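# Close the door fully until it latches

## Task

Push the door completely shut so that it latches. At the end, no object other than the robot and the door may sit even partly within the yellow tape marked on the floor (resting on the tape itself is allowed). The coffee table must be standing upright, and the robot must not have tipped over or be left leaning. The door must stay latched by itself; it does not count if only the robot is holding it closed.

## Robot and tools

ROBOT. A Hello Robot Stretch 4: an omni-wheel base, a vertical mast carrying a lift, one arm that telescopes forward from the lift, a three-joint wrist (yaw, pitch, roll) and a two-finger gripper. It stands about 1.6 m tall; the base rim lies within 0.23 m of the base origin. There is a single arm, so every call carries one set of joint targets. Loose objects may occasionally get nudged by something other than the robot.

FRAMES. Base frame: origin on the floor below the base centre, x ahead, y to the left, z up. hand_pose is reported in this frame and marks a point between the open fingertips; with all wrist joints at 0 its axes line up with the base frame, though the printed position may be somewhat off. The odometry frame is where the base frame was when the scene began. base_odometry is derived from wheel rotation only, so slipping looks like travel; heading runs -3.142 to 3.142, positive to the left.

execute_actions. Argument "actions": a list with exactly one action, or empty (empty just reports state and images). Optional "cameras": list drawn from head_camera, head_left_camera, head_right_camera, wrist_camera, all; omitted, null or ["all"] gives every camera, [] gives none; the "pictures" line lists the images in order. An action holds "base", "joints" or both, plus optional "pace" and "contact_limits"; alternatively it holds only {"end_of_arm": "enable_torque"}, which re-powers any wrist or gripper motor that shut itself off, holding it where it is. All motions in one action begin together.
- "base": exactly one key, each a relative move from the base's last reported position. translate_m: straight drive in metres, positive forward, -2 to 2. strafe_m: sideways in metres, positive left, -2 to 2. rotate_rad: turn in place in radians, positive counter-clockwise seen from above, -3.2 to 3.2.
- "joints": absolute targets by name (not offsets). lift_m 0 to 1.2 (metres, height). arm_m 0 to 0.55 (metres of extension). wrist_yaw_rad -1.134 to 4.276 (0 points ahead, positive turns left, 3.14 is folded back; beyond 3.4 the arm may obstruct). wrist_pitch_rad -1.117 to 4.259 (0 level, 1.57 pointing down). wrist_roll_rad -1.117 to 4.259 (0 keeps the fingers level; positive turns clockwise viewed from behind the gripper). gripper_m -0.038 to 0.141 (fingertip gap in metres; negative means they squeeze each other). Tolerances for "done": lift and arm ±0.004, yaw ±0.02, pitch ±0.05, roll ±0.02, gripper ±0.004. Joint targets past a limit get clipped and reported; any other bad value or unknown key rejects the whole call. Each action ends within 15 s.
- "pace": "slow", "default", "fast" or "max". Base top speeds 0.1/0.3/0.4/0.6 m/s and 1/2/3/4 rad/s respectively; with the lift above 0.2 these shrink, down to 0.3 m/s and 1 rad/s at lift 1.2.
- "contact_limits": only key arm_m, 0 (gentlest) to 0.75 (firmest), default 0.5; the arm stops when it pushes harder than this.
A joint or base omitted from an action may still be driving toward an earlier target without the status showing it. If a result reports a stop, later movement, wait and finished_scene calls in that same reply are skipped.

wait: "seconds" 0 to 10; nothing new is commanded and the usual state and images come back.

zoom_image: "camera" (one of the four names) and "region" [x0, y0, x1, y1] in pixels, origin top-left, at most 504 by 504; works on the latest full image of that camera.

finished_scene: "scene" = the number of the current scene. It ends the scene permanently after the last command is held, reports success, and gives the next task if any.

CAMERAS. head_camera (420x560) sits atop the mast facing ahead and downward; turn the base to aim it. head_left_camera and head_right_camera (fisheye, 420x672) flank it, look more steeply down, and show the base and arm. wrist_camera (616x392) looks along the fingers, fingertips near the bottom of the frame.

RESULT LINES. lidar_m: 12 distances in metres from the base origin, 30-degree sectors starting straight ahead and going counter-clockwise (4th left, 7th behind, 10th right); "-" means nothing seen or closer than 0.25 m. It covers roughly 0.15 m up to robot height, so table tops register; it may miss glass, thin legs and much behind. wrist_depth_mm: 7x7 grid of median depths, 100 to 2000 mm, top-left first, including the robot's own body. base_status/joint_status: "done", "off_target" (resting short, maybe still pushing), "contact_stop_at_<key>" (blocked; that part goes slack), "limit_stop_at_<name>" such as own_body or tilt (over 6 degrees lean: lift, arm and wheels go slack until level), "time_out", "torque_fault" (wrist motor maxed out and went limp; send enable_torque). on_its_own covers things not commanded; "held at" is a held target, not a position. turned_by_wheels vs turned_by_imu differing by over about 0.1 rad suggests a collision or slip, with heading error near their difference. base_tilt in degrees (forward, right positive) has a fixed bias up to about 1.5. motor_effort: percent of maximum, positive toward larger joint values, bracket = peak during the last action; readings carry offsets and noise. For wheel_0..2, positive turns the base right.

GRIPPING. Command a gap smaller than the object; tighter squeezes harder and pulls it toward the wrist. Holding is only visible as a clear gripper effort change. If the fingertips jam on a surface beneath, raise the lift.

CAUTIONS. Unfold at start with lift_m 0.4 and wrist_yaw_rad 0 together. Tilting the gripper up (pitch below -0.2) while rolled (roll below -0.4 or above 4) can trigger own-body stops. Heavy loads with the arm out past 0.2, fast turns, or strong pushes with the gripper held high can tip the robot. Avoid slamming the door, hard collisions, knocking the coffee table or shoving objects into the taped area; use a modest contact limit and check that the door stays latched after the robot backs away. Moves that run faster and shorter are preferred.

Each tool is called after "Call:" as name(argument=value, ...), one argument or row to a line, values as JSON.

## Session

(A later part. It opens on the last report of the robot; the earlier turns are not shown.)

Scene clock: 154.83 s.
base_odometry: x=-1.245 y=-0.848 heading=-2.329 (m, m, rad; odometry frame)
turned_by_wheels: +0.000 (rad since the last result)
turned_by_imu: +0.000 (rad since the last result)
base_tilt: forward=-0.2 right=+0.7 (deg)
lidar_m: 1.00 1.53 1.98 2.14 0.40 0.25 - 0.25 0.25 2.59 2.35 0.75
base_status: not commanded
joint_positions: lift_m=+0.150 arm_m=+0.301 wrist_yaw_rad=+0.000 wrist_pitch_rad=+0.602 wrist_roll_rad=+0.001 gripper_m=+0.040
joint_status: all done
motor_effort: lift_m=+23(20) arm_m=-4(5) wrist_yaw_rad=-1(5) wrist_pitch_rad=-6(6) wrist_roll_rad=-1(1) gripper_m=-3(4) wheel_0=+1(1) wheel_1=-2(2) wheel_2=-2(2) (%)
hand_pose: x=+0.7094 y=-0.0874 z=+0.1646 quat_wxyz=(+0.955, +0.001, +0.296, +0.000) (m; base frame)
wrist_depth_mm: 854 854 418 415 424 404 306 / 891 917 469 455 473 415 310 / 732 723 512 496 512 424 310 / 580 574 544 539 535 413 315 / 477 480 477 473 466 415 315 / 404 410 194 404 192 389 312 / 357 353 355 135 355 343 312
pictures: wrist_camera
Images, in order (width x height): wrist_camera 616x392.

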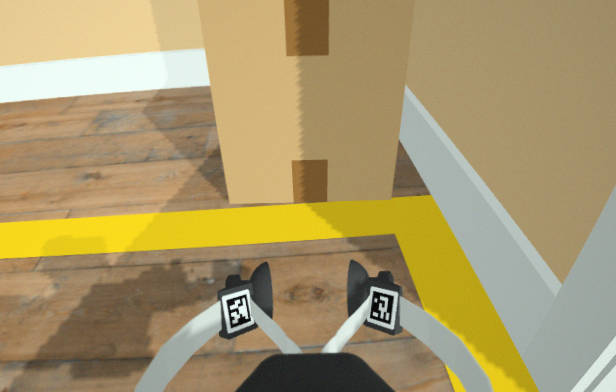

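Call:
execute_actions(
  actions=[
    {"base":{"translate_m":0.2},"joints":{"arm_m":0,"lift_m":0.3,"wrist_pitch_rad":0,"wrist_yaw_rad":3.1}},
  ],
  cameras=[],
)

Call:
execute_actions(
  actions=[
    {"base":{"strafe_m":0.85}},
  ],
  cameras=[],
)

Call:
execute_actions(
  actions=[
    {"base":{"rotate_rad":3.08}},
  ],
)

Scene clock: 164.13 s.
base_odometry: x=-1.383 y=-0.994 heading=-2.329 (m, m, rad; odometry frame)
turned_by_wheels: +0.000 (rad since the last result)
turned_by_imu: +0.001 (rad since the last result)
base_tilt: forward=-0.2 right=+0.7 (deg)
lidar_m: 0.77 1.34 1.72 2.18 1.53 0.46 0.39 0.40 0.49 2.57 2.02 0.55
base_status: done
joint_positions: lift_m=+0.300 arm_m=+0.001 wrist_yaw_rad=+3.100 wrist_pitch_rad=+0.003 wrist_roll_rad=+0.001 gripper_m=+0.040
joint_status: all done
motor_effort: lift_m=+22(25) arm_m=-4(6) wrist_yaw_rad=+0(4) wrist_pitch_rad=-8(13) wrist_roll_rad=-1(1) gripper_m=-3(5) wheel_0=+1(6) wheel_1=+1(5) wheel_2=+0(9) (%)
hand_pose: x=-0.1129 y=+0.0995 z=+0.4772 quat_wxyz=(+0.021, -0.001, +0.001, +1.000) (m; base frame)
wrist_depth_mm: - 137 512 554 585 627 - / - 131 512 549 585 627 - / - 132 200 554 591 627 - / 117 139 517 554 585 627 - / 466 496 521 549 591 634 - / 473 492 195 559 192 634 1537 / 469 484 525 140 597 640 1118
pictures: none
No camera images: the call's "cameras" was empty. Leave "cameras" out to get every camera's image.

Scene clock: 168.30 s.
base_odometry: x=-0.766 y=-1.578 heading=-2.329 (m, m, rad; odometry frame)
turned_by_wheels: +0.000 (rad since the last result)
turned_by_imu: +0.002 (rad since the last result)
base_tilt: forward=-0.1 right=+0.7 (deg)
lidar_m: 1.21 1.23 1.41 1.32 0.99 0.85 1.77 0.65 0.71 3.42 1.17 1.17
base_status: done
joint_positions: lift_m=+0.300 arm_m=+0.001 wrist_yaw_rad=+3.100 wrist_pitch_rad=+0.003 wrist_roll_rad=+0.001 gripper_m=+0.040
joint_status: not commanded
motor_effort: lift_m=+22(22) arm_m=-4(5) wrist_yaw_rad=+0(1) wrist_pitch_rad=-8(7) wrist_roll_rad=-2(1) gripper_m=-2(2) wheel_0=+0(8) wheel_1=-1(9) wheel_2=+0(0) (%)
hand_pose: x=-0.1129 y=+0.0994 z=+0.4772 quat_wxyz=(+0.021, -0.001, +0.001, +1.000) (m; base frame)
wrist_depth_mm: - 137 - - - - 1499 / - 131 - - - - 1464 / - 132 200 - - 1336 976 / 117 139 - - - - 1576 / - - - - - - 1576 / 1576 1708 195 1661 192 1576 1281 / 1060 1138 1138 135 1160 991 976
pictures: none
No camera images: the call's "cameras" was empty. Leave "cameras" out to get every camera's image.

Scene clock: 171.13 s.
base_odometry: x=-0.766 y=-1.578 heading=+0.751 (m, m, rad; odometry frame)
turned_by_wheels: +3.080 (rad since the last result)
turned_by_imu: +3.144 (rad since the last result)
base_tilt: forward=-0.1 right=+0.7 (deg)
lidar_m: 1.56 0.61 0.69 1.19 1.18 1.16 1.20 1.25 1.42 1.32 1.03 0.86
base_status: done
joint_positions: lift_m=+0.300 arm_m=+0.001 wrist_yaw_rad=+3.100 wrist_pitch_rad=+0.003 wrist_roll_rad=+0.001 gripper_m=+0.040
joint_status: not commanded
motor_effort: lift_m=+22(22) arm_m=-4(4) wrist_yaw_rad=+0(0) wrist_pitch_rad=-7(7) wrist_roll_rad=-1(1) gripper_m=-2(3) wheel_0=-2(7) wheel_1=-2(6) wheel_2=-1(8) (%)
hand_pose: x=-0.1129 y=+0.0994 z=+0.4773 quat_wxyz=(+0.021, -0.001, +0.001, +1.000) (m; base frame)
wrist_depth_mm: - 137 1281 1397 1397 1464 1308 / - 131 1281 1366 1430 1464 1308 / - 132 200 1366 1430 1430 1336 / 117 139 1308 1366 1430 1464 1336 / 1229 1281 1308 1366 1430 1499 1229 / 1255 1281 195 1366 193 1464 976 / 1138 1138 1138 140 1138 1042 976
pictures: head_camera, head_left_camera, head_right_camera, wrist_camera
Images, in order (width x height): head_camera 420x560, head_left_camera 420x672, head_right_camera 420x672, wrist_camera 616x392.

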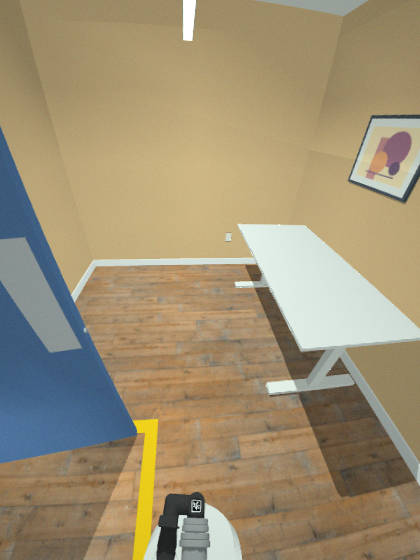

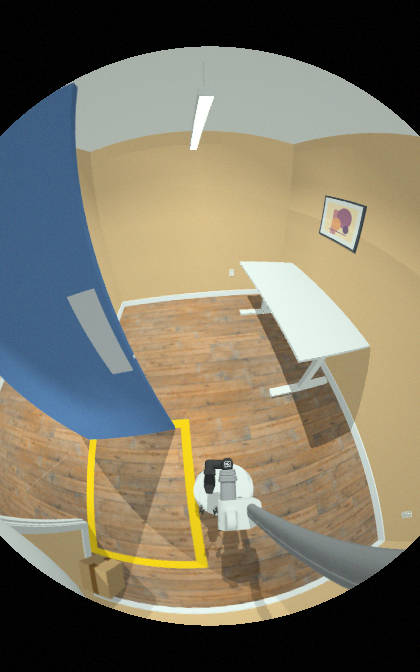

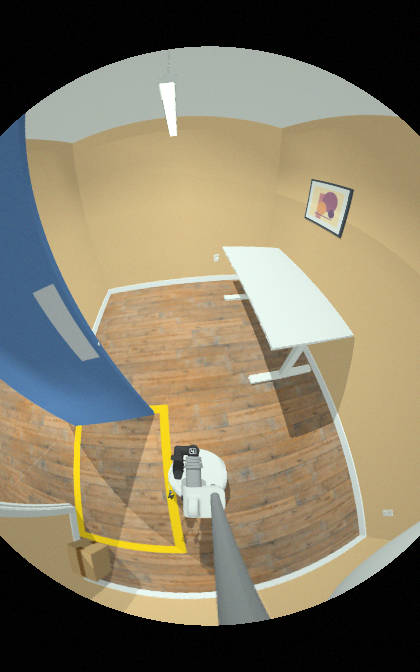

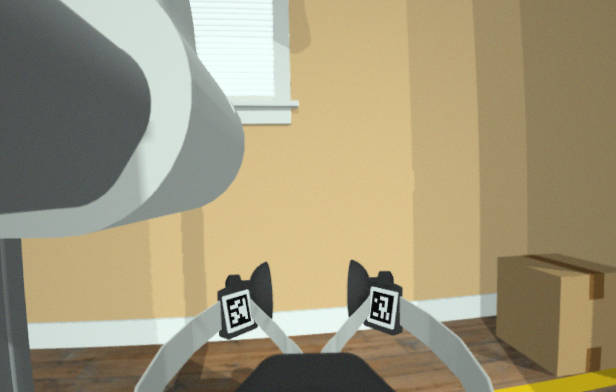

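Call:
execute_actions(
  actions=[
    {"base":{"strafe_m":-0.05}},
  ],
  cameras=[],
)

Call:
execute_actions(
  actions=[
    {"base":{"translate_m":1.05}},
  ],
  cameras=["head_left_camera"],
)

Call:
execute_actions(
  actions=[
    {"base":{"rotate_rad":3.08}},
  ],
)

Scene clock: 180.23 s.
base_odometry: x=-0.732 y=-1.615 heading=+0.751 (m, m, rad; odometry frame)
turned_by_wheels: +0.000 (rad since the last result)
turned_by_imu: +0.001 (rad since the last result)
base_tilt: forward=-0.1 right=+0.8 (deg)
lidar_m: 1.42 0.67 0.71 1.23 1.20 1.21 1.20 1.22 1.39 1.26 1.04 0.82
base_status: done
joint_positions: lift_m=+0.300 arm_m=+0.001 wrist_yaw_rad=+3.100 wrist_pitch_rad=+0.003 wrist_roll_rad=+0.001 gripper_m=+0.040
joint_status: not commanded
motor_effort: lift_m=+21(21) arm_m=-5(4) wrist_yaw_rad=-1(1) wrist_pitch_rad=-8(7) wrist_roll_rad=-1(1) gripper_m=-5(4) wheel_0=+0(7) wheel_1=+2(9) wheel_2=+1(1) (%)
hand_pose: x=-0.1129 y=+0.0994 z=+0.4773 quat_wxyz=(+0.021, -0.001, +0.001, +1.000) (m; base frame)
wrist_depth_mm: - 137 1281 1366 1397 1430 1336 / - 131 1281 1366 1397 1464 1366 / - 132 200 1366 1430 1499 1430 / 117 139 1308 1366 1397 1464 1397 / 1229 1255 1308 1397 1430 1464 1281 / 1255 1281 194 1366 193 1464 1042 / 1160 1138 1138 140 1138 1060 1008
pictures: none
No camera images: the call's "cameras" was empty. Leave "cameras" out to get every camera's image.

Scene clock: 185.20 s.
base_odometry: x=+0.036 y=-0.898 heading=+0.751 (m, m, rad; odometry frame)
turned_by_wheels: +0.000 (rad since the last result)
turned_by_imu: -0.002 (rad since the last result)
base_tilt: forward=-0.2 right=+0.8 (deg)
lidar_m: 1.05 1.48 1.48 1.35 0.71 0.66 2.28 1.90 0.40 0.37 0.36 0.47
base_status: done
joint_positions: lift_m=+0.300 arm_m=+0.001 wrist_yaw_rad=+3.100 wrist_pitch_rad=+0.003 wrist_roll_rad=+0.001 gripper_m=+0.040
joint_status: not commanded
motor_effort: lift_m=+21(22) arm_m=-4(4) wrist_yaw_rad=+0(1) wrist_pitch_rad=-8(8) wrist_roll_rad=-2(2) gripper_m=-4(3) wheel_0=+2(5) wheel_1=-1(6) wheel_2=+0(10) (%)
hand_pose: x=-0.1129 y=+0.0994 z=+0.4773 quat_wxyz=(+0.021, -0.001, +0.001, +1.000) (m; base frame)
wrist_depth_mm: - 137 - - - - 654 / - 131 - - - - 654 / - 132 200 - - - 676 / 117 139 - - - - 668 / - - - - - - 668 / 1708 1661 195 1661 193 1336 676 / 1160 1138 1138 140 1138 647 676
pictures: head_left_camera
Images, in order (width x height): head_left_camera 420x672.

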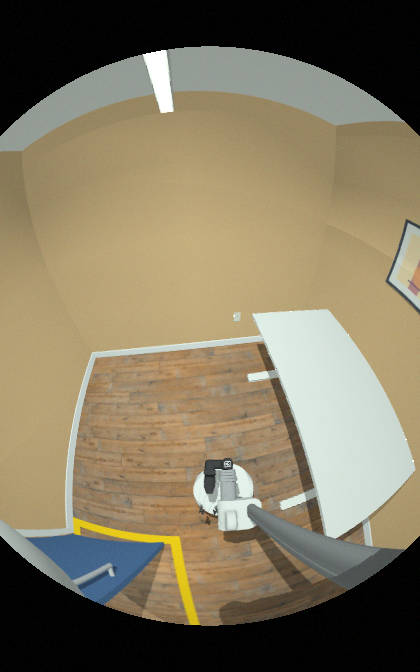

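Scene clock: 188.03 s.
base_odometry: x=+0.036 y=-0.898 heading=-2.453 (m, m, rad; odometry frame)
turned_by_wheels: +3.080 (rad since the last result)
turned_by_imu: +3.144 (rad since the last result)
base_tilt: forward=-0.1 right=+0.7 (deg)
lidar_m: 2.23 1.98 0.42 0.37 0.37 0.46 0.96 1.48 1.51 1.35 0.69 0.68
base_status: done
joint_positions: lift_m=+0.300 arm_m=+0.001 wrist_yaw_rad=+3.100 wrist_pitch_rad=+0.003 wrist_roll_rad=+0.001 gripper_m=+0.040
joint_status: not commanded
motor_effort: lift_m=+21(21) arm_m=-5(5) wrist_yaw_rad=-1(0) wrist_pitch_rad=-8(8) wrist_roll_rad=-1(1) gripper_m=-4(3) wheel_0=+0(7) wheel_1=-2(7) wheel_2=-3(7) (%)
hand_pose: x=-0.1129 y=+0.0994 z=+0.4773 quat_wxyz=(+0.021, -0.001, +0.001, +1.000) (m; base frame)
wrist_depth_mm: - 137 1499 1576 1708 976 394 / - 131 1499 1618 1661 609 603 / - 132 200 1618 1661 1138 1138 / 117 139 1537 1576 1661 1499 1255 / 1430 1499 1537 1618 1708 1537 1255 / 1430 1430 195 1576 192 1397 1229 / 1138 1138 1138 140 1118 1042 1098
pictures: head_camera, head_left_camera, head_right_camera, wrist_camera
Images, in order (width x height): head_camera 420x560, head_left_camera 420x672, head_right_camera 420x672, wrist_camera 616x392.

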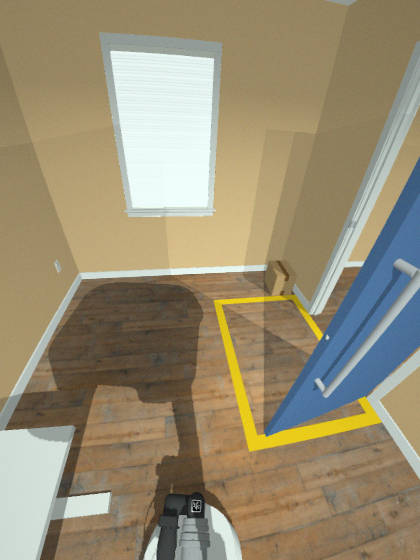

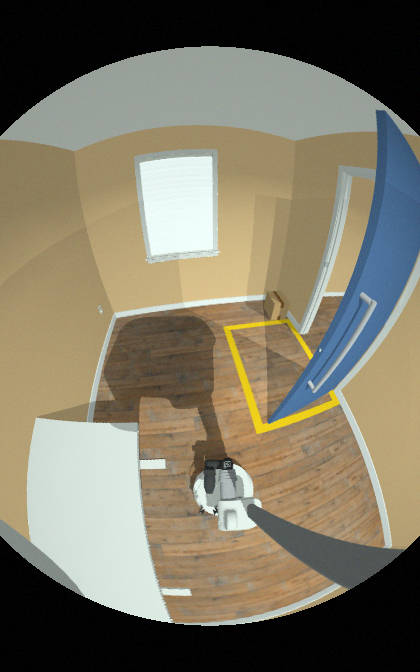

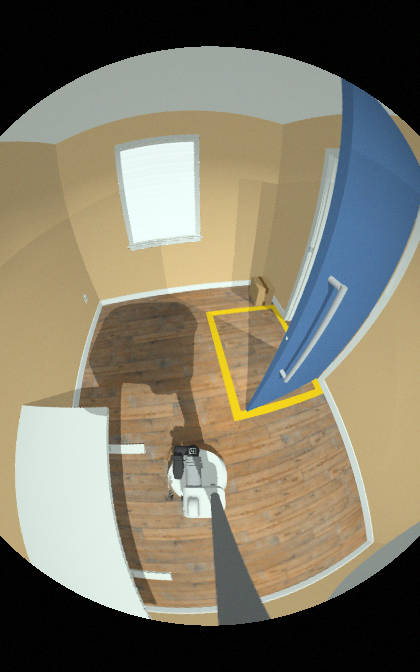

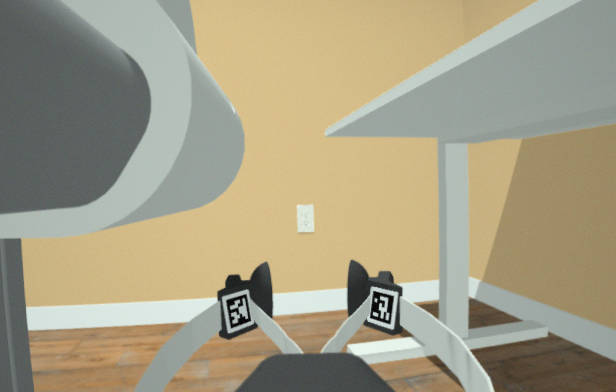

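Call:
execute_actions(
  actions=[
    {"base":{"strafe_m":-0.58}},
  ],
  cameras=["head_left_camera"],
)

Call:
execute_actions(
  actions=[
    {"base":{"translate_m":0.6},"pace":"slow"},
  ],
  cameras=["head_left_camera","head_right_camera"],
)

Scene clock: 199.07 s.
base_odometry: x=-0.333 y=-0.450 heading=-2.453 (m, m, rad; odometry frame)
turned_by_wheels: +0.000 (rad since the last result)
turned_by_imu: +0.001 (rad since the last result)
base_tilt: forward=-0.2 right=+0.8 (deg)
lidar_m: 0.47 0.54 1.04 0.94 0.97 1.21 1.37 1.36 0.86 0.78 0.80 0.66
base_status: done
joint_positions: lift_m=+0.300 arm_m=+0.001 wrist_yaw_rad=+3.100 wrist_pitch_rad=+0.003 wrist_roll_rad=+0.001 gripper_m=+0.040
joint_status: not commanded
motor_effort: lift_m=+21(21) arm_m=-5(4) wrist_yaw_rad=+0(0) wrist_pitch_rad=-8(8) wrist_roll_rad=-1(0) gripper_m=-3(3) wheel_0=-1(8) wheel_1=+1(9) wheel_2=-1(3) (%)
hand_pose: x=-0.1129 y=+0.0994 z=+0.4773 quat_wxyz=(+0.021, -0.001, +0.001, +1.000) (m; base frame)
wrist_depth_mm: - 137 1430 1464 1576 1661 1708 / - 131 1430 1499 1537 1618 1708 / - 132 200 1499 1537 1661 1661 / 117 139 1430 1537 1576 1661 1756 / 1336 1397 1464 1537 1576 1661 1756 / 1336 1430 195 1499 193 1618 1499 / 1160 1138 1160 140 1138 1042 1118
pictures: head_left_camera
Images, in order (width x height): head_left_camera 420x672.

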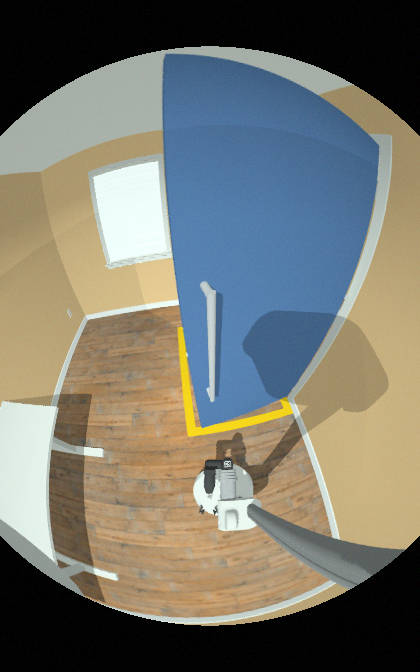

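Scene clock: 206.33 s.
base_odometry: x=-0.796 y=-0.832 heading=-2.453 (m, m, rad; odometry frame)
turned_by_wheels: +0.000 (rad since the last result)
turned_by_imu: +0.000 (rad since the last result)
base_tilt: forward=-0.1 right=+0.8 (deg)
lidar_m: - 0.25 2.02 1.10 1.06 1.32 1.96 1.19 0.76 0.67 0.27 0.25
base_status: done
joint_positions: lift_m=+0.300 arm_m=+0.000 wrist_yaw_rad=+3.100 wrist_pitch_rad=+0.003 wrist_roll_rad=+0.001 gripper_m=+0.040
joint_status: not commanded
motor_effort: lift_m=+21(21) arm_m=-1(4) wrist_yaw_rad=-2(21) wrist_pitch_rad=-7(8) wrist_roll_rad=+0(1) gripper_m=-2(4) wheel_0=+1(3) wheel_1=+2(5) wheel_2=-4(6) (%)
hand_pose: x=-0.1136 y=+0.0992 z=+0.4773 quat_wxyz=(+0.021, -0.001, +0.001, +1.000) (m; base frame)
wrist_depth_mm: - 137 - - - - - / - 130 - - - - - / - 132 200 - - - 1499 / 117 138 - - - - - / 1464 1921 - - - - - / 1464 1708 194 1661 193 1576 1537 / 1160 1138 1138 140 1160 1042 1118
pictures: head_left_camera, head_right_camera
Images, in order (width x height): head_left_camera 420x672, head_right_camera 420x672.

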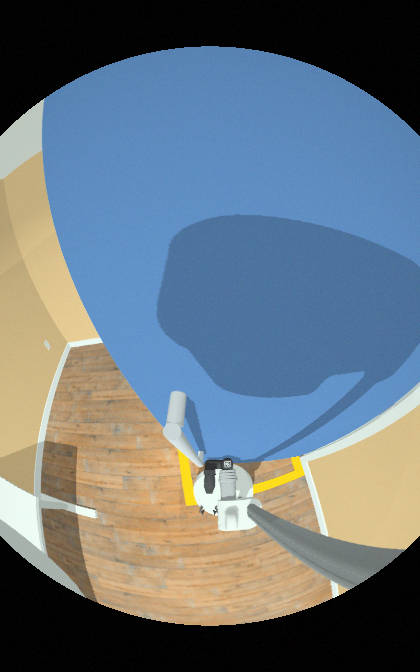

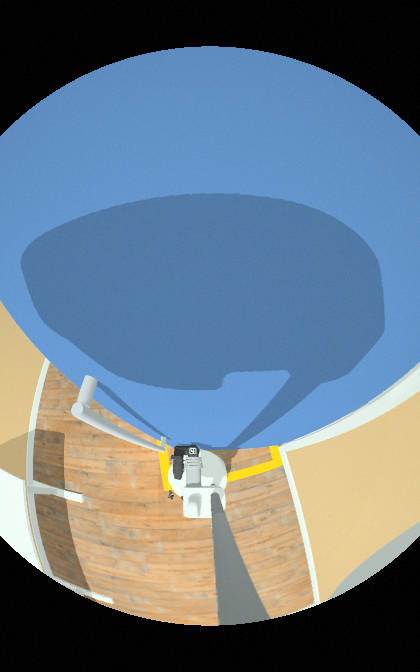

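Call:
execute_actions(
  actions=[
    {"base":{"translate_m":-0.06},"pace":"slow"},
  ],
  cameras=[],
)

Call:
execute_actions(
  actions=[
    {"base":{"strafe_m":-0.22},"pace":"slow"},
  ],
  cameras=[],
)

Call:
execute_actions(
  actions=[
    {"base":{"translate_m":0.4},"pace":"slow"},
  ],
  cameras=["head_left_camera","head_right_camera"],
)

Scene clock: 216.70 s.
base_odometry: x=-0.750 y=-0.794 heading=-2.453 (m, m, rad; odometry frame)
turned_by_wheels: +0.000 (rad since the last result)
turned_by_imu: +0.001 (rad since the last result)
base_tilt: forward=-0.2 right=+0.6 (deg)
lidar_m: 0.25 0.25 2.01 1.05 1.05 1.32 1.89 1.21 0.77 0.68 0.39 0.27
base_status: done
joint_positions: lift_m=+0.300 arm_m=+0.000 wrist_yaw_rad=+3.100 wrist_pitch_rad=+0.003 wrist_roll_rad=+0.001 gripper_m=+0.040
joint_status: not commanded
motor_effort: lift_m=+21(21) arm_m=-1(1) wrist_yaw_rad=-2(3) wrist_pitch_rad=-8(8) wrist_roll_rad=-1(0) gripper_m=-3(5) wheel_0=-2(5) wheel_1=-3(3) wheel_2=+3(4) (%)
hand_pose: x=-0.1136 y=+0.0992 z=+0.4773 quat_wxyz=(+0.021, -0.001, +0.001, +1.000) (m; base frame)
wrist_depth_mm: - 137 1921 - - - 1921 / - 130 1921 - - - 1921 / - 132 200 - - - 1499 / 117 138 1863 - - - - / 1499 1863 1983 - - - - / 1430 1708 195 1661 193 1576 1537 / 1160 1118 1138 140 1160 1060 1118
pictures: none
No camera images: the call's "cameras" was empty. Leave "cameras" out to get every camera's image.

Scene clock: 220.03 s.
base_odometry: x=-0.889 y=-0.624 heading=-2.453 (m, m, rad; odometry frame)
turned_by_wheels: +0.000 (rad since the last result)
turned_by_imu: +0.000 (rad since the last result)
base_tilt: forward=-0.1 right=+0.8 (deg)
lidar_m: 0.25 0.27 0.36 1.26 1.28 1.60 1.88 0.85 0.53 0.46 0.37 0.26
base_status: done
joint_positions: lift_m=+0.300 arm_m=+0.000 wrist_yaw_rad=+3.100 wrist_pitch_rad=+0.003 wrist_roll_rad=+0.001 gripper_m=+0.040
joint_status: not commanded
motor_effort: lift_m=+21(21) arm_m=-2(1) wrist_yaw_rad=-2(2) wrist_pitch_rad=-7(8) wrist_roll_rad=-2(1) gripper_m=-5(4) wheel_0=+2(5) wheel_1=-1(5) wheel_2=+0(2) (%)
hand_pose: x=-0.1136 y=+0.0992 z=+0.4773 quat_wxyz=(+0.021, -0.001, +0.001, +1.000) (m; base frame)
wrist_depth_mm: - 137 1863 - - - - / - 130 1863 - - - - / - 132 199 - - - - / 117 138 1921 - - - - / 1060 1863 1921 - - - - / 1118 1576 195 1661 193 1618 1537 / 1042 1118 1160 140 1138 1042 1098
pictures: none
No camera images: the call's "cameras" was empty. Leave "cameras" out to get every camera's image.

Scene clock: 225.33 s.
base_odometry: x=-1.198 y=-0.878 heading=-2.453 (m, m, rad; odometry frame)
turned_by_wheels: +0.000 (rad since the last result)
turned_by_imu: +0.000 (rad since the last result)
base_tilt: forward=-0.1 right=+0.7 (deg)
lidar_m: 0.25 0.36 1.84 2.09 1.39 1.66 2.28 0.71 0.43 0.25 0.25 0.25
base_status: done
joint_positions: lift_m=+0.300 arm_m=+0.000 wrist_yaw_rad=+3.100 wrist_pitch_rad=+0.002 wrist_roll_rad=+0.001 gripper_m=+0.040
joint_status: not commanded
motor_effort: lift_m=+20(21) arm_m=-1(1) wrist_yaw_rad=-2(2) wrist_pitch_rad=-7(8) wrist_roll_rad=-1(1) gripper_m=-1(2) wheel_0=+2(12) wheel_1=+2(8) wheel_2=-2(16) (%)
hand_pose: x=-0.1135 y=+0.0993 z=+0.4774 quat_wxyz=(+0.021, -0.001, +0.001, +1.000) (m; base frame)
wrist_depth_mm: - 137 - - - - - / - 131 - - - - - / - 132 200 - - - - / 117 138 - - - - - / 946 1921 - - - - - / 991 1537 194 1661 192 1576 1537 / 960 1138 1160 140 1160 1042 1098
pictures: head_left_camera, head_right_camera
Images, in order (width x height): head_left_camera 420x672, head_right_camera 420x672.

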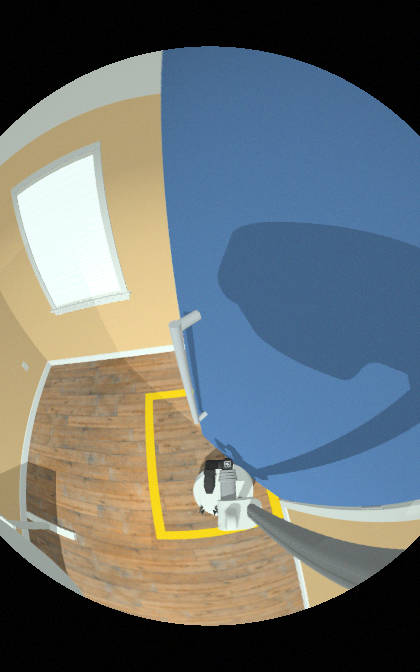

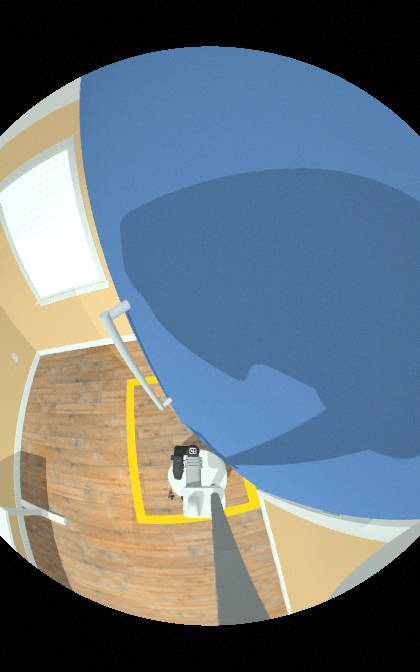

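Call:
execute_actions(
  actions=[
    {"base":{"translate_m":0.2},"pace":"slow"},
  ],
  cameras=[],
)

Call:
execute_actions(
  actions=[
    {"base":{"strafe_m":-0.1},"pace":"slow"},
  ],
  cameras=["head_left_camera","head_right_camera"],
)

Scene clock: 234.07 s.
base_odometry: x=-1.352 y=-1.005 heading=-2.452 (m, m, rad; odometry frame)
turned_by_wheels: +0.000 (rad since the last result)
turned_by_imu: +0.001 (rad since the last result)
base_tilt: forward=-0.1 right=+0.8 (deg)
lidar_m: 0.28 1.30 1.57 2.13 1.49 1.69 2.49 0.66 0.29 0.25 - 0.25
base_status: done
joint_positions: lift_m=+0.300 arm_m=+0.000 wrist_yaw_rad=+3.100 wrist_pitch_rad=+0.002 wrist_roll_rad=+0.001 gripper_m=+0.040
joint_status: not commanded
motor_effort: lift_m=+21(20) arm_m=-1(2) wrist_yaw_rad=-2(1) wrist_pitch_rad=-7(8) wrist_roll_rad=+0(0) gripper_m=-3(3) wheel_0=+3(5) wheel_1=+2(4) wheel_2=-2(9) (%)
hand_pose: x=-0.1135 y=+0.0993 z=+0.4774 quat_wxyz=(+0.021, -0.001, +0.001, +1.000) (m; base frame)
wrist_depth_mm: - 137 - - - - - / - 131 - - - - - / - 132 199 - - - - / 117 139 - - - - - / 891 1756 - - - - - / 946 1499 195 1661 193 1576 1537 / 917 1138 1138 140 1138 1060 1118
pictures: none
No camera images: the call's "cameras" was empty. Leave "cameras" out to get every camera's image.

Scene clock: 236.20 s.
base_odometry: x=-1.416 y=-0.928 heading=-2.453 (m, m, rad; odometry frame)
turned_by_wheels: +0.000 (rad since the last result)
turned_by_imu: +0.000 (rad since the last result)
base_tilt: forward=-0.2 right=+0.7 (deg)
lidar_m: 0.36 1.31 1.57 2.23 1.57 1.79 2.46 0.47 0.26 0.25 0.25 0.25
base_status: done
joint_positions: lift_m=+0.300 arm_m=+0.000 wrist_yaw_rad=+3.100 wrist_pitch_rad=+0.002 wrist_roll_rad=+0.001 gripper_m=+0.040
joint_status: not commanded
motor_effort: lift_m=+20(21) arm_m=-1(1) wrist_yaw_rad=-2(2) wrist_pitch_rad=-7(8) wrist_roll_rad=-2(1) gripper_m=-2(2) wheel_0=+0(6) wheel_1=-1(7) wheel_2=+0(1) (%)
hand_pose: x=-0.1135 y=+0.0993 z=+0.4774 quat_wxyz=(+0.021, -0.001, +0.001, +1.000) (m; base frame)
wrist_depth_mm: - 137 - - - - - / - 131 - - - - - / - 132 200 - - - - / 117 138 - - - - - / 699 1336 - - - - - / 732 1308 194 1661 192 1576 1499 / 723 1025 1138 140 1138 1060 1118
pictures: head_left_camera, head_right_camera
Images, in order (width x height): head_left_camera 420x672, head_right_camera 420x672.

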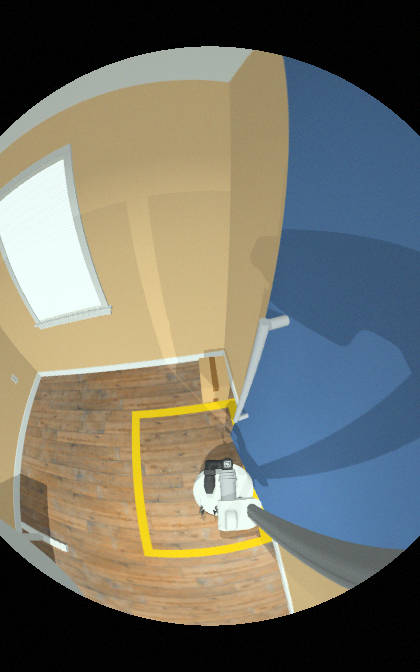

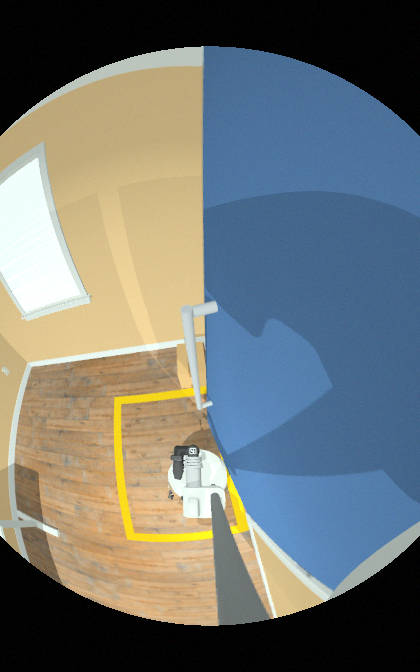

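Call:
execute_actions(
  actions=[
    {"base":{"strafe_m":0.4},"joints":{"lift_m":0.45}},
  ],
  cameras=[],
)

Call:
execute_actions(
  actions=[
    {"base":{"rotate_rad":-1.43},"joints":{"wrist_yaw_rad":0,"gripper_m":0}},
  ],
)

Scene clock: 246.70 s.
base_odometry: x=-1.161 y=-1.237 heading=-2.452 (m, m, rad; odometry frame)
turned_by_wheels: +0.000 (rad since the last result)
turned_by_imu: +0.002 (rad since the last result)
base_tilt: forward=+0.0 right=+0.7 (deg)
lidar_m: 0.94 1.22 1.50 1.82 1.25 1.34 2.51 1.15 0.71 0.59 0.57 0.80
base_status: done
joint_positions: lift_m=+0.450 arm_m=+0.000 wrist_yaw_rad=+3.100 wrist_pitch_rad=+0.002 wrist_roll_rad=+0.001 gripper_m=+0.040
joint_status: all done
motor_effort: lift_m=+22(24) arm_m=-2(1) wrist_yaw_rad=-1(2) wrist_pitch_rad=-7(8) wrist_roll_rad=+0(1) gripper_m=-2(3) wheel_0=+2(8) wheel_1=+0(9) wheel_2=+2(2) (%)
hand_pose: x=-0.1135 y=+0.0993 z=+0.6273 quat_wxyz=(+0.021, -0.001, +0.001, +1.000) (m; base frame)
wrist_depth_mm: - 137 - - - - 1983 / - 131 - - - - - / - 132 200 - - - - / 117 138 - - - - 1863 / 1464 - - - - - - / 1537 - 194 - 192 - 1863 / 1397 1464 1464 140 1499 1336 1366
pictures: none
No camera images: the call's "cameras" was empty. Leave "cameras" out to get every camera's image.

Scene clock: 249.10 s.
base_odometry: x=-1.162 y=-1.237 heading=+2.401 (m, m, rad; odometry frame)
turned_by_wheels: -1.430 (rad since the last result)
turned_by_imu: -1.459 (rad since the last result)
base_tilt: forward=-0.1 right=+0.8 (deg)
lidar_m: 0.56 0.59 0.82 1.22 1.24 1.67 1.84 1.26 1.49 2.51 0.99 0.67
base_status: done
joint_positions: lift_m=+0.450 arm_m=+0.000 wrist_yaw_rad=+0.001 wrist_pitch_rad=+0.002 wrist_roll_rad=+0.001 gripper_m=+0.000
joint_status: all done
motor_effort: lift_m=+21(22) arm_m=-1(1) wrist_yaw_rad=-3(11) wrist_pitch_rad=-7(8) wrist_roll_rad=-1(1) gripper_m=-5(2) wheel_0=+2(7) wheel_1=+1(6) wheel_2=+2(7) (%)
hand_pose: x=+0.4596 y=-0.0873 z=+0.6274 quat_wxyz=(+1.000, +0.001, +0.001, +0.000) (m; base frame)
wrist_depth_mm: 343 355 370 387 402 424 442 / 345 357 373 387 407 424 442 / 347 357 375 389 407 427 445 / 347 359 375 389 407 427 449 / 347 362 375 392 407 430 445 / 349 362 370 195 190 433 452 / 349 364 377 140 407 436 455
pictures: head_camera, head_left_camera, head_right_camera, wrist_camera
Images, in order (width x height): head_camera 420x560, head_left_camera 420x672, head_right_camera 420x672, wrist_camera 616x392.

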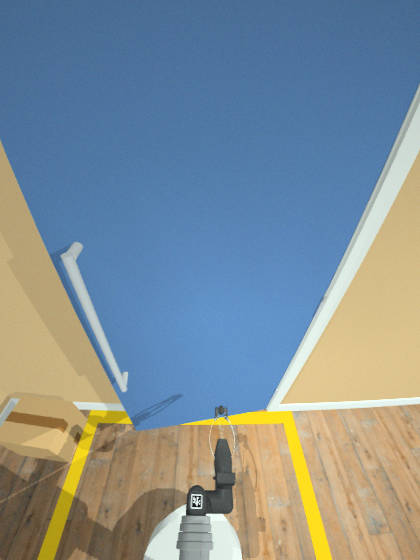

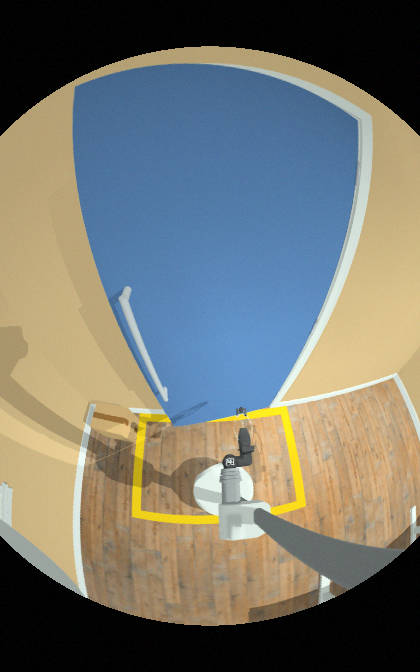

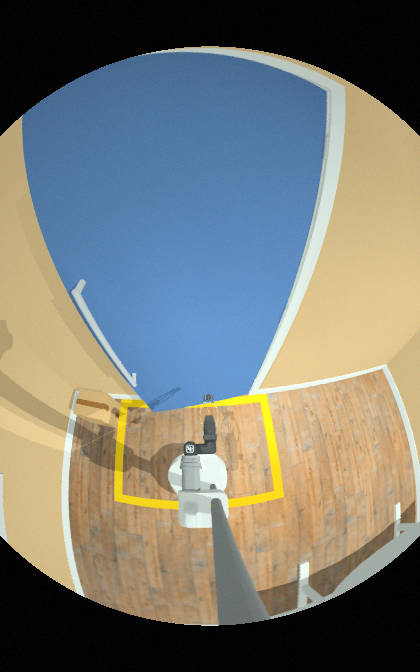

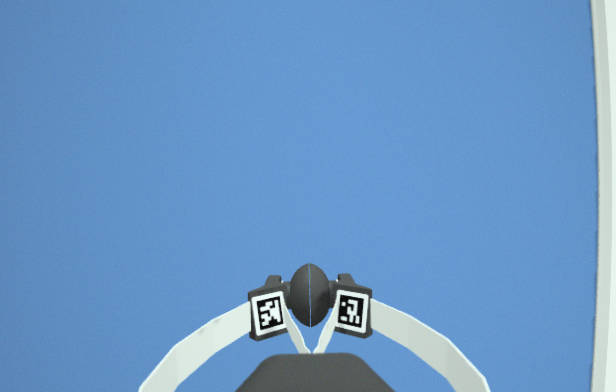

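Call:
execute_actions(
  actions=[
    {"base":{"strafe_m":0.2}},
  ],
)

Call:
execute_actions(
  actions=[
    {"joints":{"arm_m":0.35},"pace":"slow","contact_limits":{"arm_m":0.35}},
  ],
)

Scene clock: 262.23 s.
base_odometry: x=-1.296 y=-1.385 heading=+2.401 (m, m, rad; odometry frame)
turned_by_wheels: +0.000 (rad since the last result)
turned_by_imu: +0.002 (rad since the last result)
base_tilt: forward=-0.2 right=+0.7 (deg)
lidar_m: 0.47 0.56 0.65 1.02 1.05 1.40 1.84 1.38 1.48 2.71 0.97 0.63
base_status: done
joint_positions: lift_m=+0.450 arm_m=+0.000 wrist_yaw_rad=+0.000 wrist_pitch_rad=+0.002 wrist_roll_rad=+0.001 gripper_m=+0.000
joint_status: not commanded
motor_effort: lift_m=+21(21) arm_m=-2(1) wrist_yaw_rad=-2(3) wrist_pitch_rad=-8(7) wrist_roll_rad=-1(1) gripper_m=-4(6) wheel_0=+1(8) wheel_1=-1(8) wheel_2=+0(2) (%)
hand_pose: x=+0.4596 y=-0.0874 z=+0.6274 quat_wxyz=(+1.000, +0.001, +0.001, +0.000) (m; base frame)
wrist_depth_mm: 309 320 334 349 364 384 397 / 310 322 336 351 364 382 399 / 298 322 336 351 366 384 402 / 314 325 340 351 366 387 404 / 314 327 340 351 370 387 404 / 315 327 338 195 190 392 404 / 314 325 340 140 366 392 410
pictures: head_camera, head_left_camera, head_right_camera, wrist_camera
Images, in order (width x height): head_camera 420x560, head_left_camera 420x672, head_right_camera 420x672, wrist_camera 616x392.

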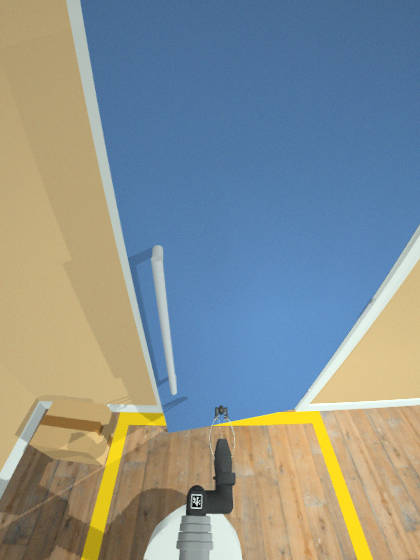

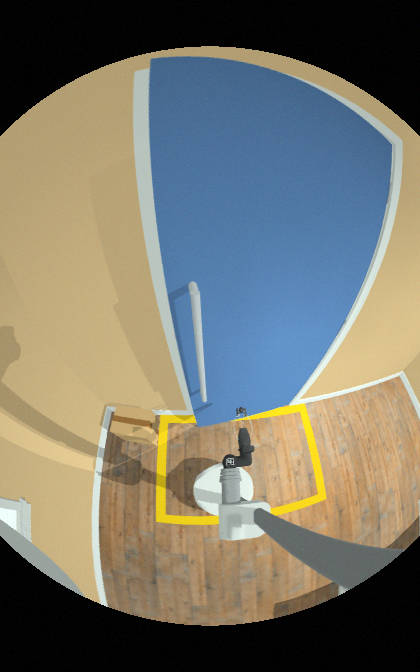

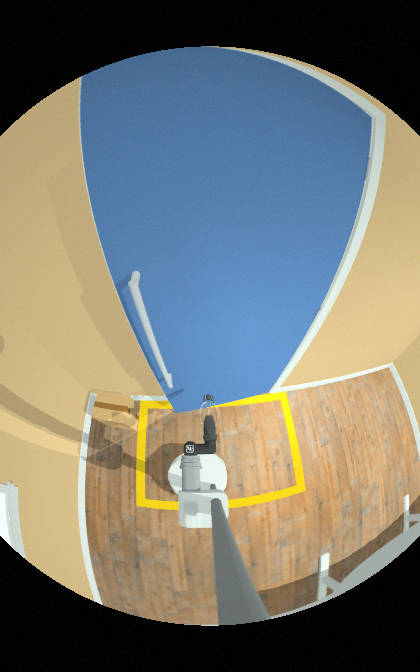

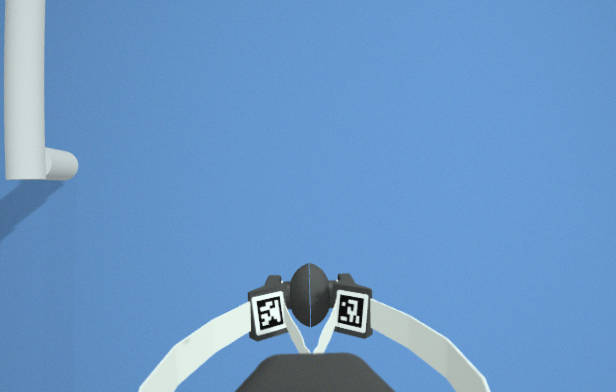

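Scene clock: 265.43 s.
base_odometry: x=-1.296 y=-1.384 heading=+2.401 (m, m, rad; odometry frame)
turned_by_wheels: +0.000 (rad since the last result)
turned_by_imu: +0.001 (rad since the last result)
base_tilt: forward=-0.1 right=+0.8 (deg)
lidar_m: 0.61 0.68 0.64 1.03 1.03 1.38 1.83 1.39 1.49 2.72 1.00 0.69
base_status: not commanded
joint_positions: lift_m=+0.450 arm_m=+0.207 wrist_yaw_rad=+0.000 wrist_pitch_rad=+0.002 wrist_roll_rad=+0.001 gripper_m=+0.000
joint_status: arm_m contact_stop (moved +0.207 of +0.350)
on_its_own: arm_m is slack since a contact_stop (your +0.350 is given up)
motor_effort: lift_m=+21(21) arm_m=+0(20) wrist_yaw_rad=+0(42) wrist_pitch_rad=-6(7) wrist_roll_rad=-1(1) gripper_m=-4(4) wheel_0=+0(3) wheel_1=-1(4) wheel_2=+1(13) (%)
contact_limits: arm_m 0.35
hand_pose: x=+0.6661 y=-0.0875 z=+0.6275 quat_wxyz=(+1.000, +0.001, +0.001, +0.000) (m; base frame)
wrist_depth_mm: 229 232 234 235 236 236 239 / 231 232 235 235 236 239 239 / 232 234 236 236 236 239 240 / 234 234 236 237 239 240 242 / 234 236 237 238 240 242 243 / 236 236 237 195 190 243 244 / 236 237 239 140 242 244 246
pictures: head_camera, head_left_camera, head_right_camera, wrist_camera
Images, in order (width x height): head_camera 420x560, head_left_camera 420x672, head_right_camera 420x672, wrist_camera 616x392.

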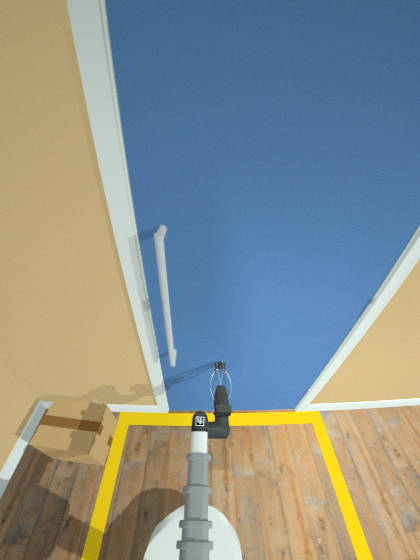

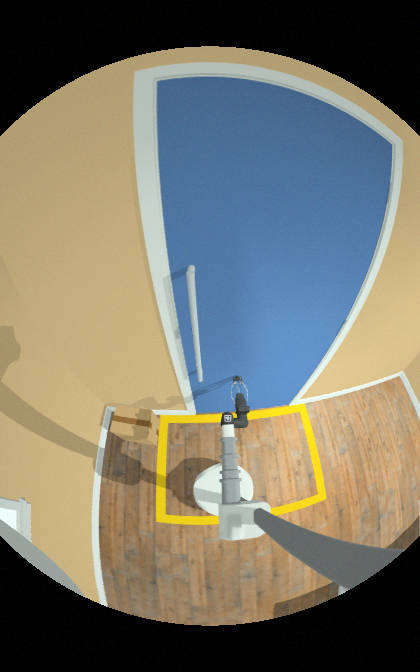

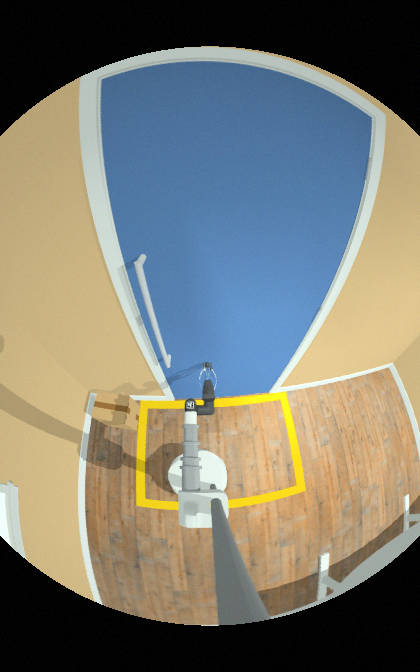

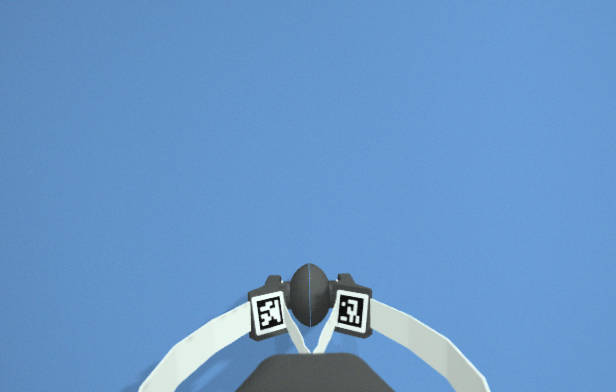

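Call:
execute_actions(
  actions=[
    {"joints":{"arm_m":0.3},"pace":"slow","contact_limits":{"arm_m":0.45}},
  ],
  cameras=[],
)

Call:
execute_actions(
  actions=[
    {"joints":{"arm_m":0.0}},
  ],
  cameras=["head_camera","wrist_camera"],
)

Scene clock: 278.77 s.
base_odometry: x=-1.296 y=-1.384 heading=+2.401 (m, m, rad; odometry frame)
turned_by_wheels: +0.000 (rad since the last result)
turned_by_imu: +0.001 (rad since the last result)
base_tilt: forward=-0.2 right=+0.6 (deg)
lidar_m: 0.63 0.68 0.64 1.02 1.03 1.41 1.83 1.39 1.49 2.73 0.95 0.70
base_status: not commanded
joint_positions: lift_m=+0.450 arm_m=+0.207 wrist_yaw_rad=+0.000 wrist_pitch_rad=+0.002 wrist_roll_rad=+0.001 gripper_m=+0.000
joint_status: arm_m contact_stop (moved +0.000 of +0.093)
on_its_own: arm_m is slack since a contact_stop (your +0.300 is given up)
motor_effort: lift_m=+21(21) arm_m=+0(20) wrist_yaw_rad=+0(41) wrist_pitch_rad=-5(6) wrist_roll_rad=-1(1) gripper_m=-4(4) wheel_0=+0(3) wheel_1=-1(3) wheel_2=+2(13) (%)
contact_limits: arm_m 0.45
hand_pose: x=+0.6666 y=-0.0875 z=+0.6275 quat_wxyz=(+1.000, +0.001, +0.001, +0.000) (m; base frame)
wrist_depth_mm: 230 231 233 235 236 237 237 / 230 233 234 236 236 238 238 / 232 233 235 236 237 239 240 / 233 234 235 236 238 240 241 / 234 236 236 238 239 241 242 / 234 236 237 195 190 243 243 / 236 236 238 140 241 243 244
pictures: none
No camera images: the call's "cameras" was empty. Leave "cameras" out to get every camera's image.

not run: a stop came earlier in this reply.

Call:
execute_actions(
  actions=[
    {"joints":{"arm_m":0.0}},
  ],
  cameras=["head_camera"],
)

Call:
zoom_image(
  camera="head_camera",
  region=[20,330,340,480],
)

Scene clock: 284.63 s.
base_odometry: x=-1.296 y=-1.384 heading=+2.401 (m, m, rad; odometry frame)
turned_by_wheels: +0.000 (rad since the last result)
turned_by_imu: +0.001 (rad since the last result)
base_tilt: forward=-0.1 right=+0.7 (deg)
lidar_m: 0.61 0.69 0.65 1.03 1.03 1.40 1.84 1.36 1.50 2.71 0.97 0.69
base_status: not commanded
joint_positions: lift_m=+0.450 arm_m=+0.001 wrist_yaw_rad=+0.000 wrist_pitch_rad=+0.002 wrist_roll_rad=+0.001 gripper_m=+0.000
joint_status: all done
motor_effort: lift_m=+21(21) arm_m=-5(6) wrist_yaw_rad=-1(1) wrist_pitch_rad=-7(7) wrist_roll_rad=-1(1) gripper_m=-5(4) wheel_0=+0(1) wheel_1=-1(1) wheel_2=+2(2) (%)
hand_pose: x=+0.4602 y=-0.0874 z=+0.6274 quat_wxyz=(+1.000, +0.001, +0.001, +0.000) (m; base frame)
wrist_depth_mm: 415 430 433 436 439 442 445 / 418 430 439 439 439 445 445 / 418 433 439 436 445 449 449 / 433 436 436 439 445 445 449 / 433 436 442 442 445 449 455 / 433 439 442 195 190 452 455 / 427 439 445 140 449 455 459
pictures: head_camera
Images, in order (width x height): head_camera 420x560.

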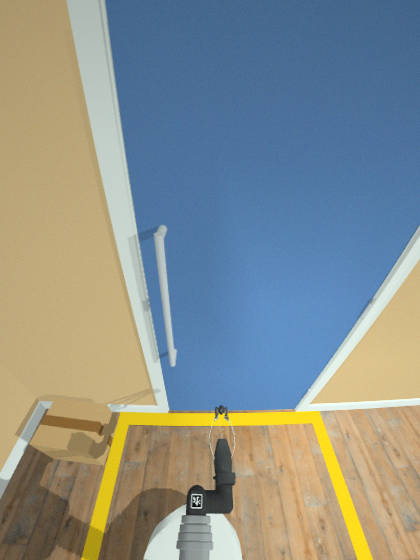

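Region (20, 330, 340, 480) of head_camera's 420x560 image, scaled by 1.575, with more detail than that image has; it fills the top 236 rows of this view, and the rest is white.

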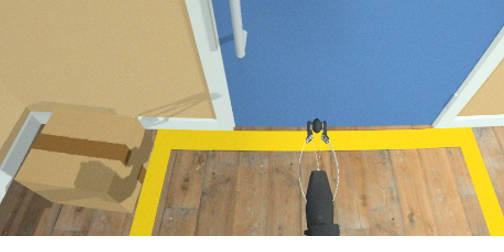

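Call:
finished_scene(
  scene=2,
)

The scene is finished: the task was done.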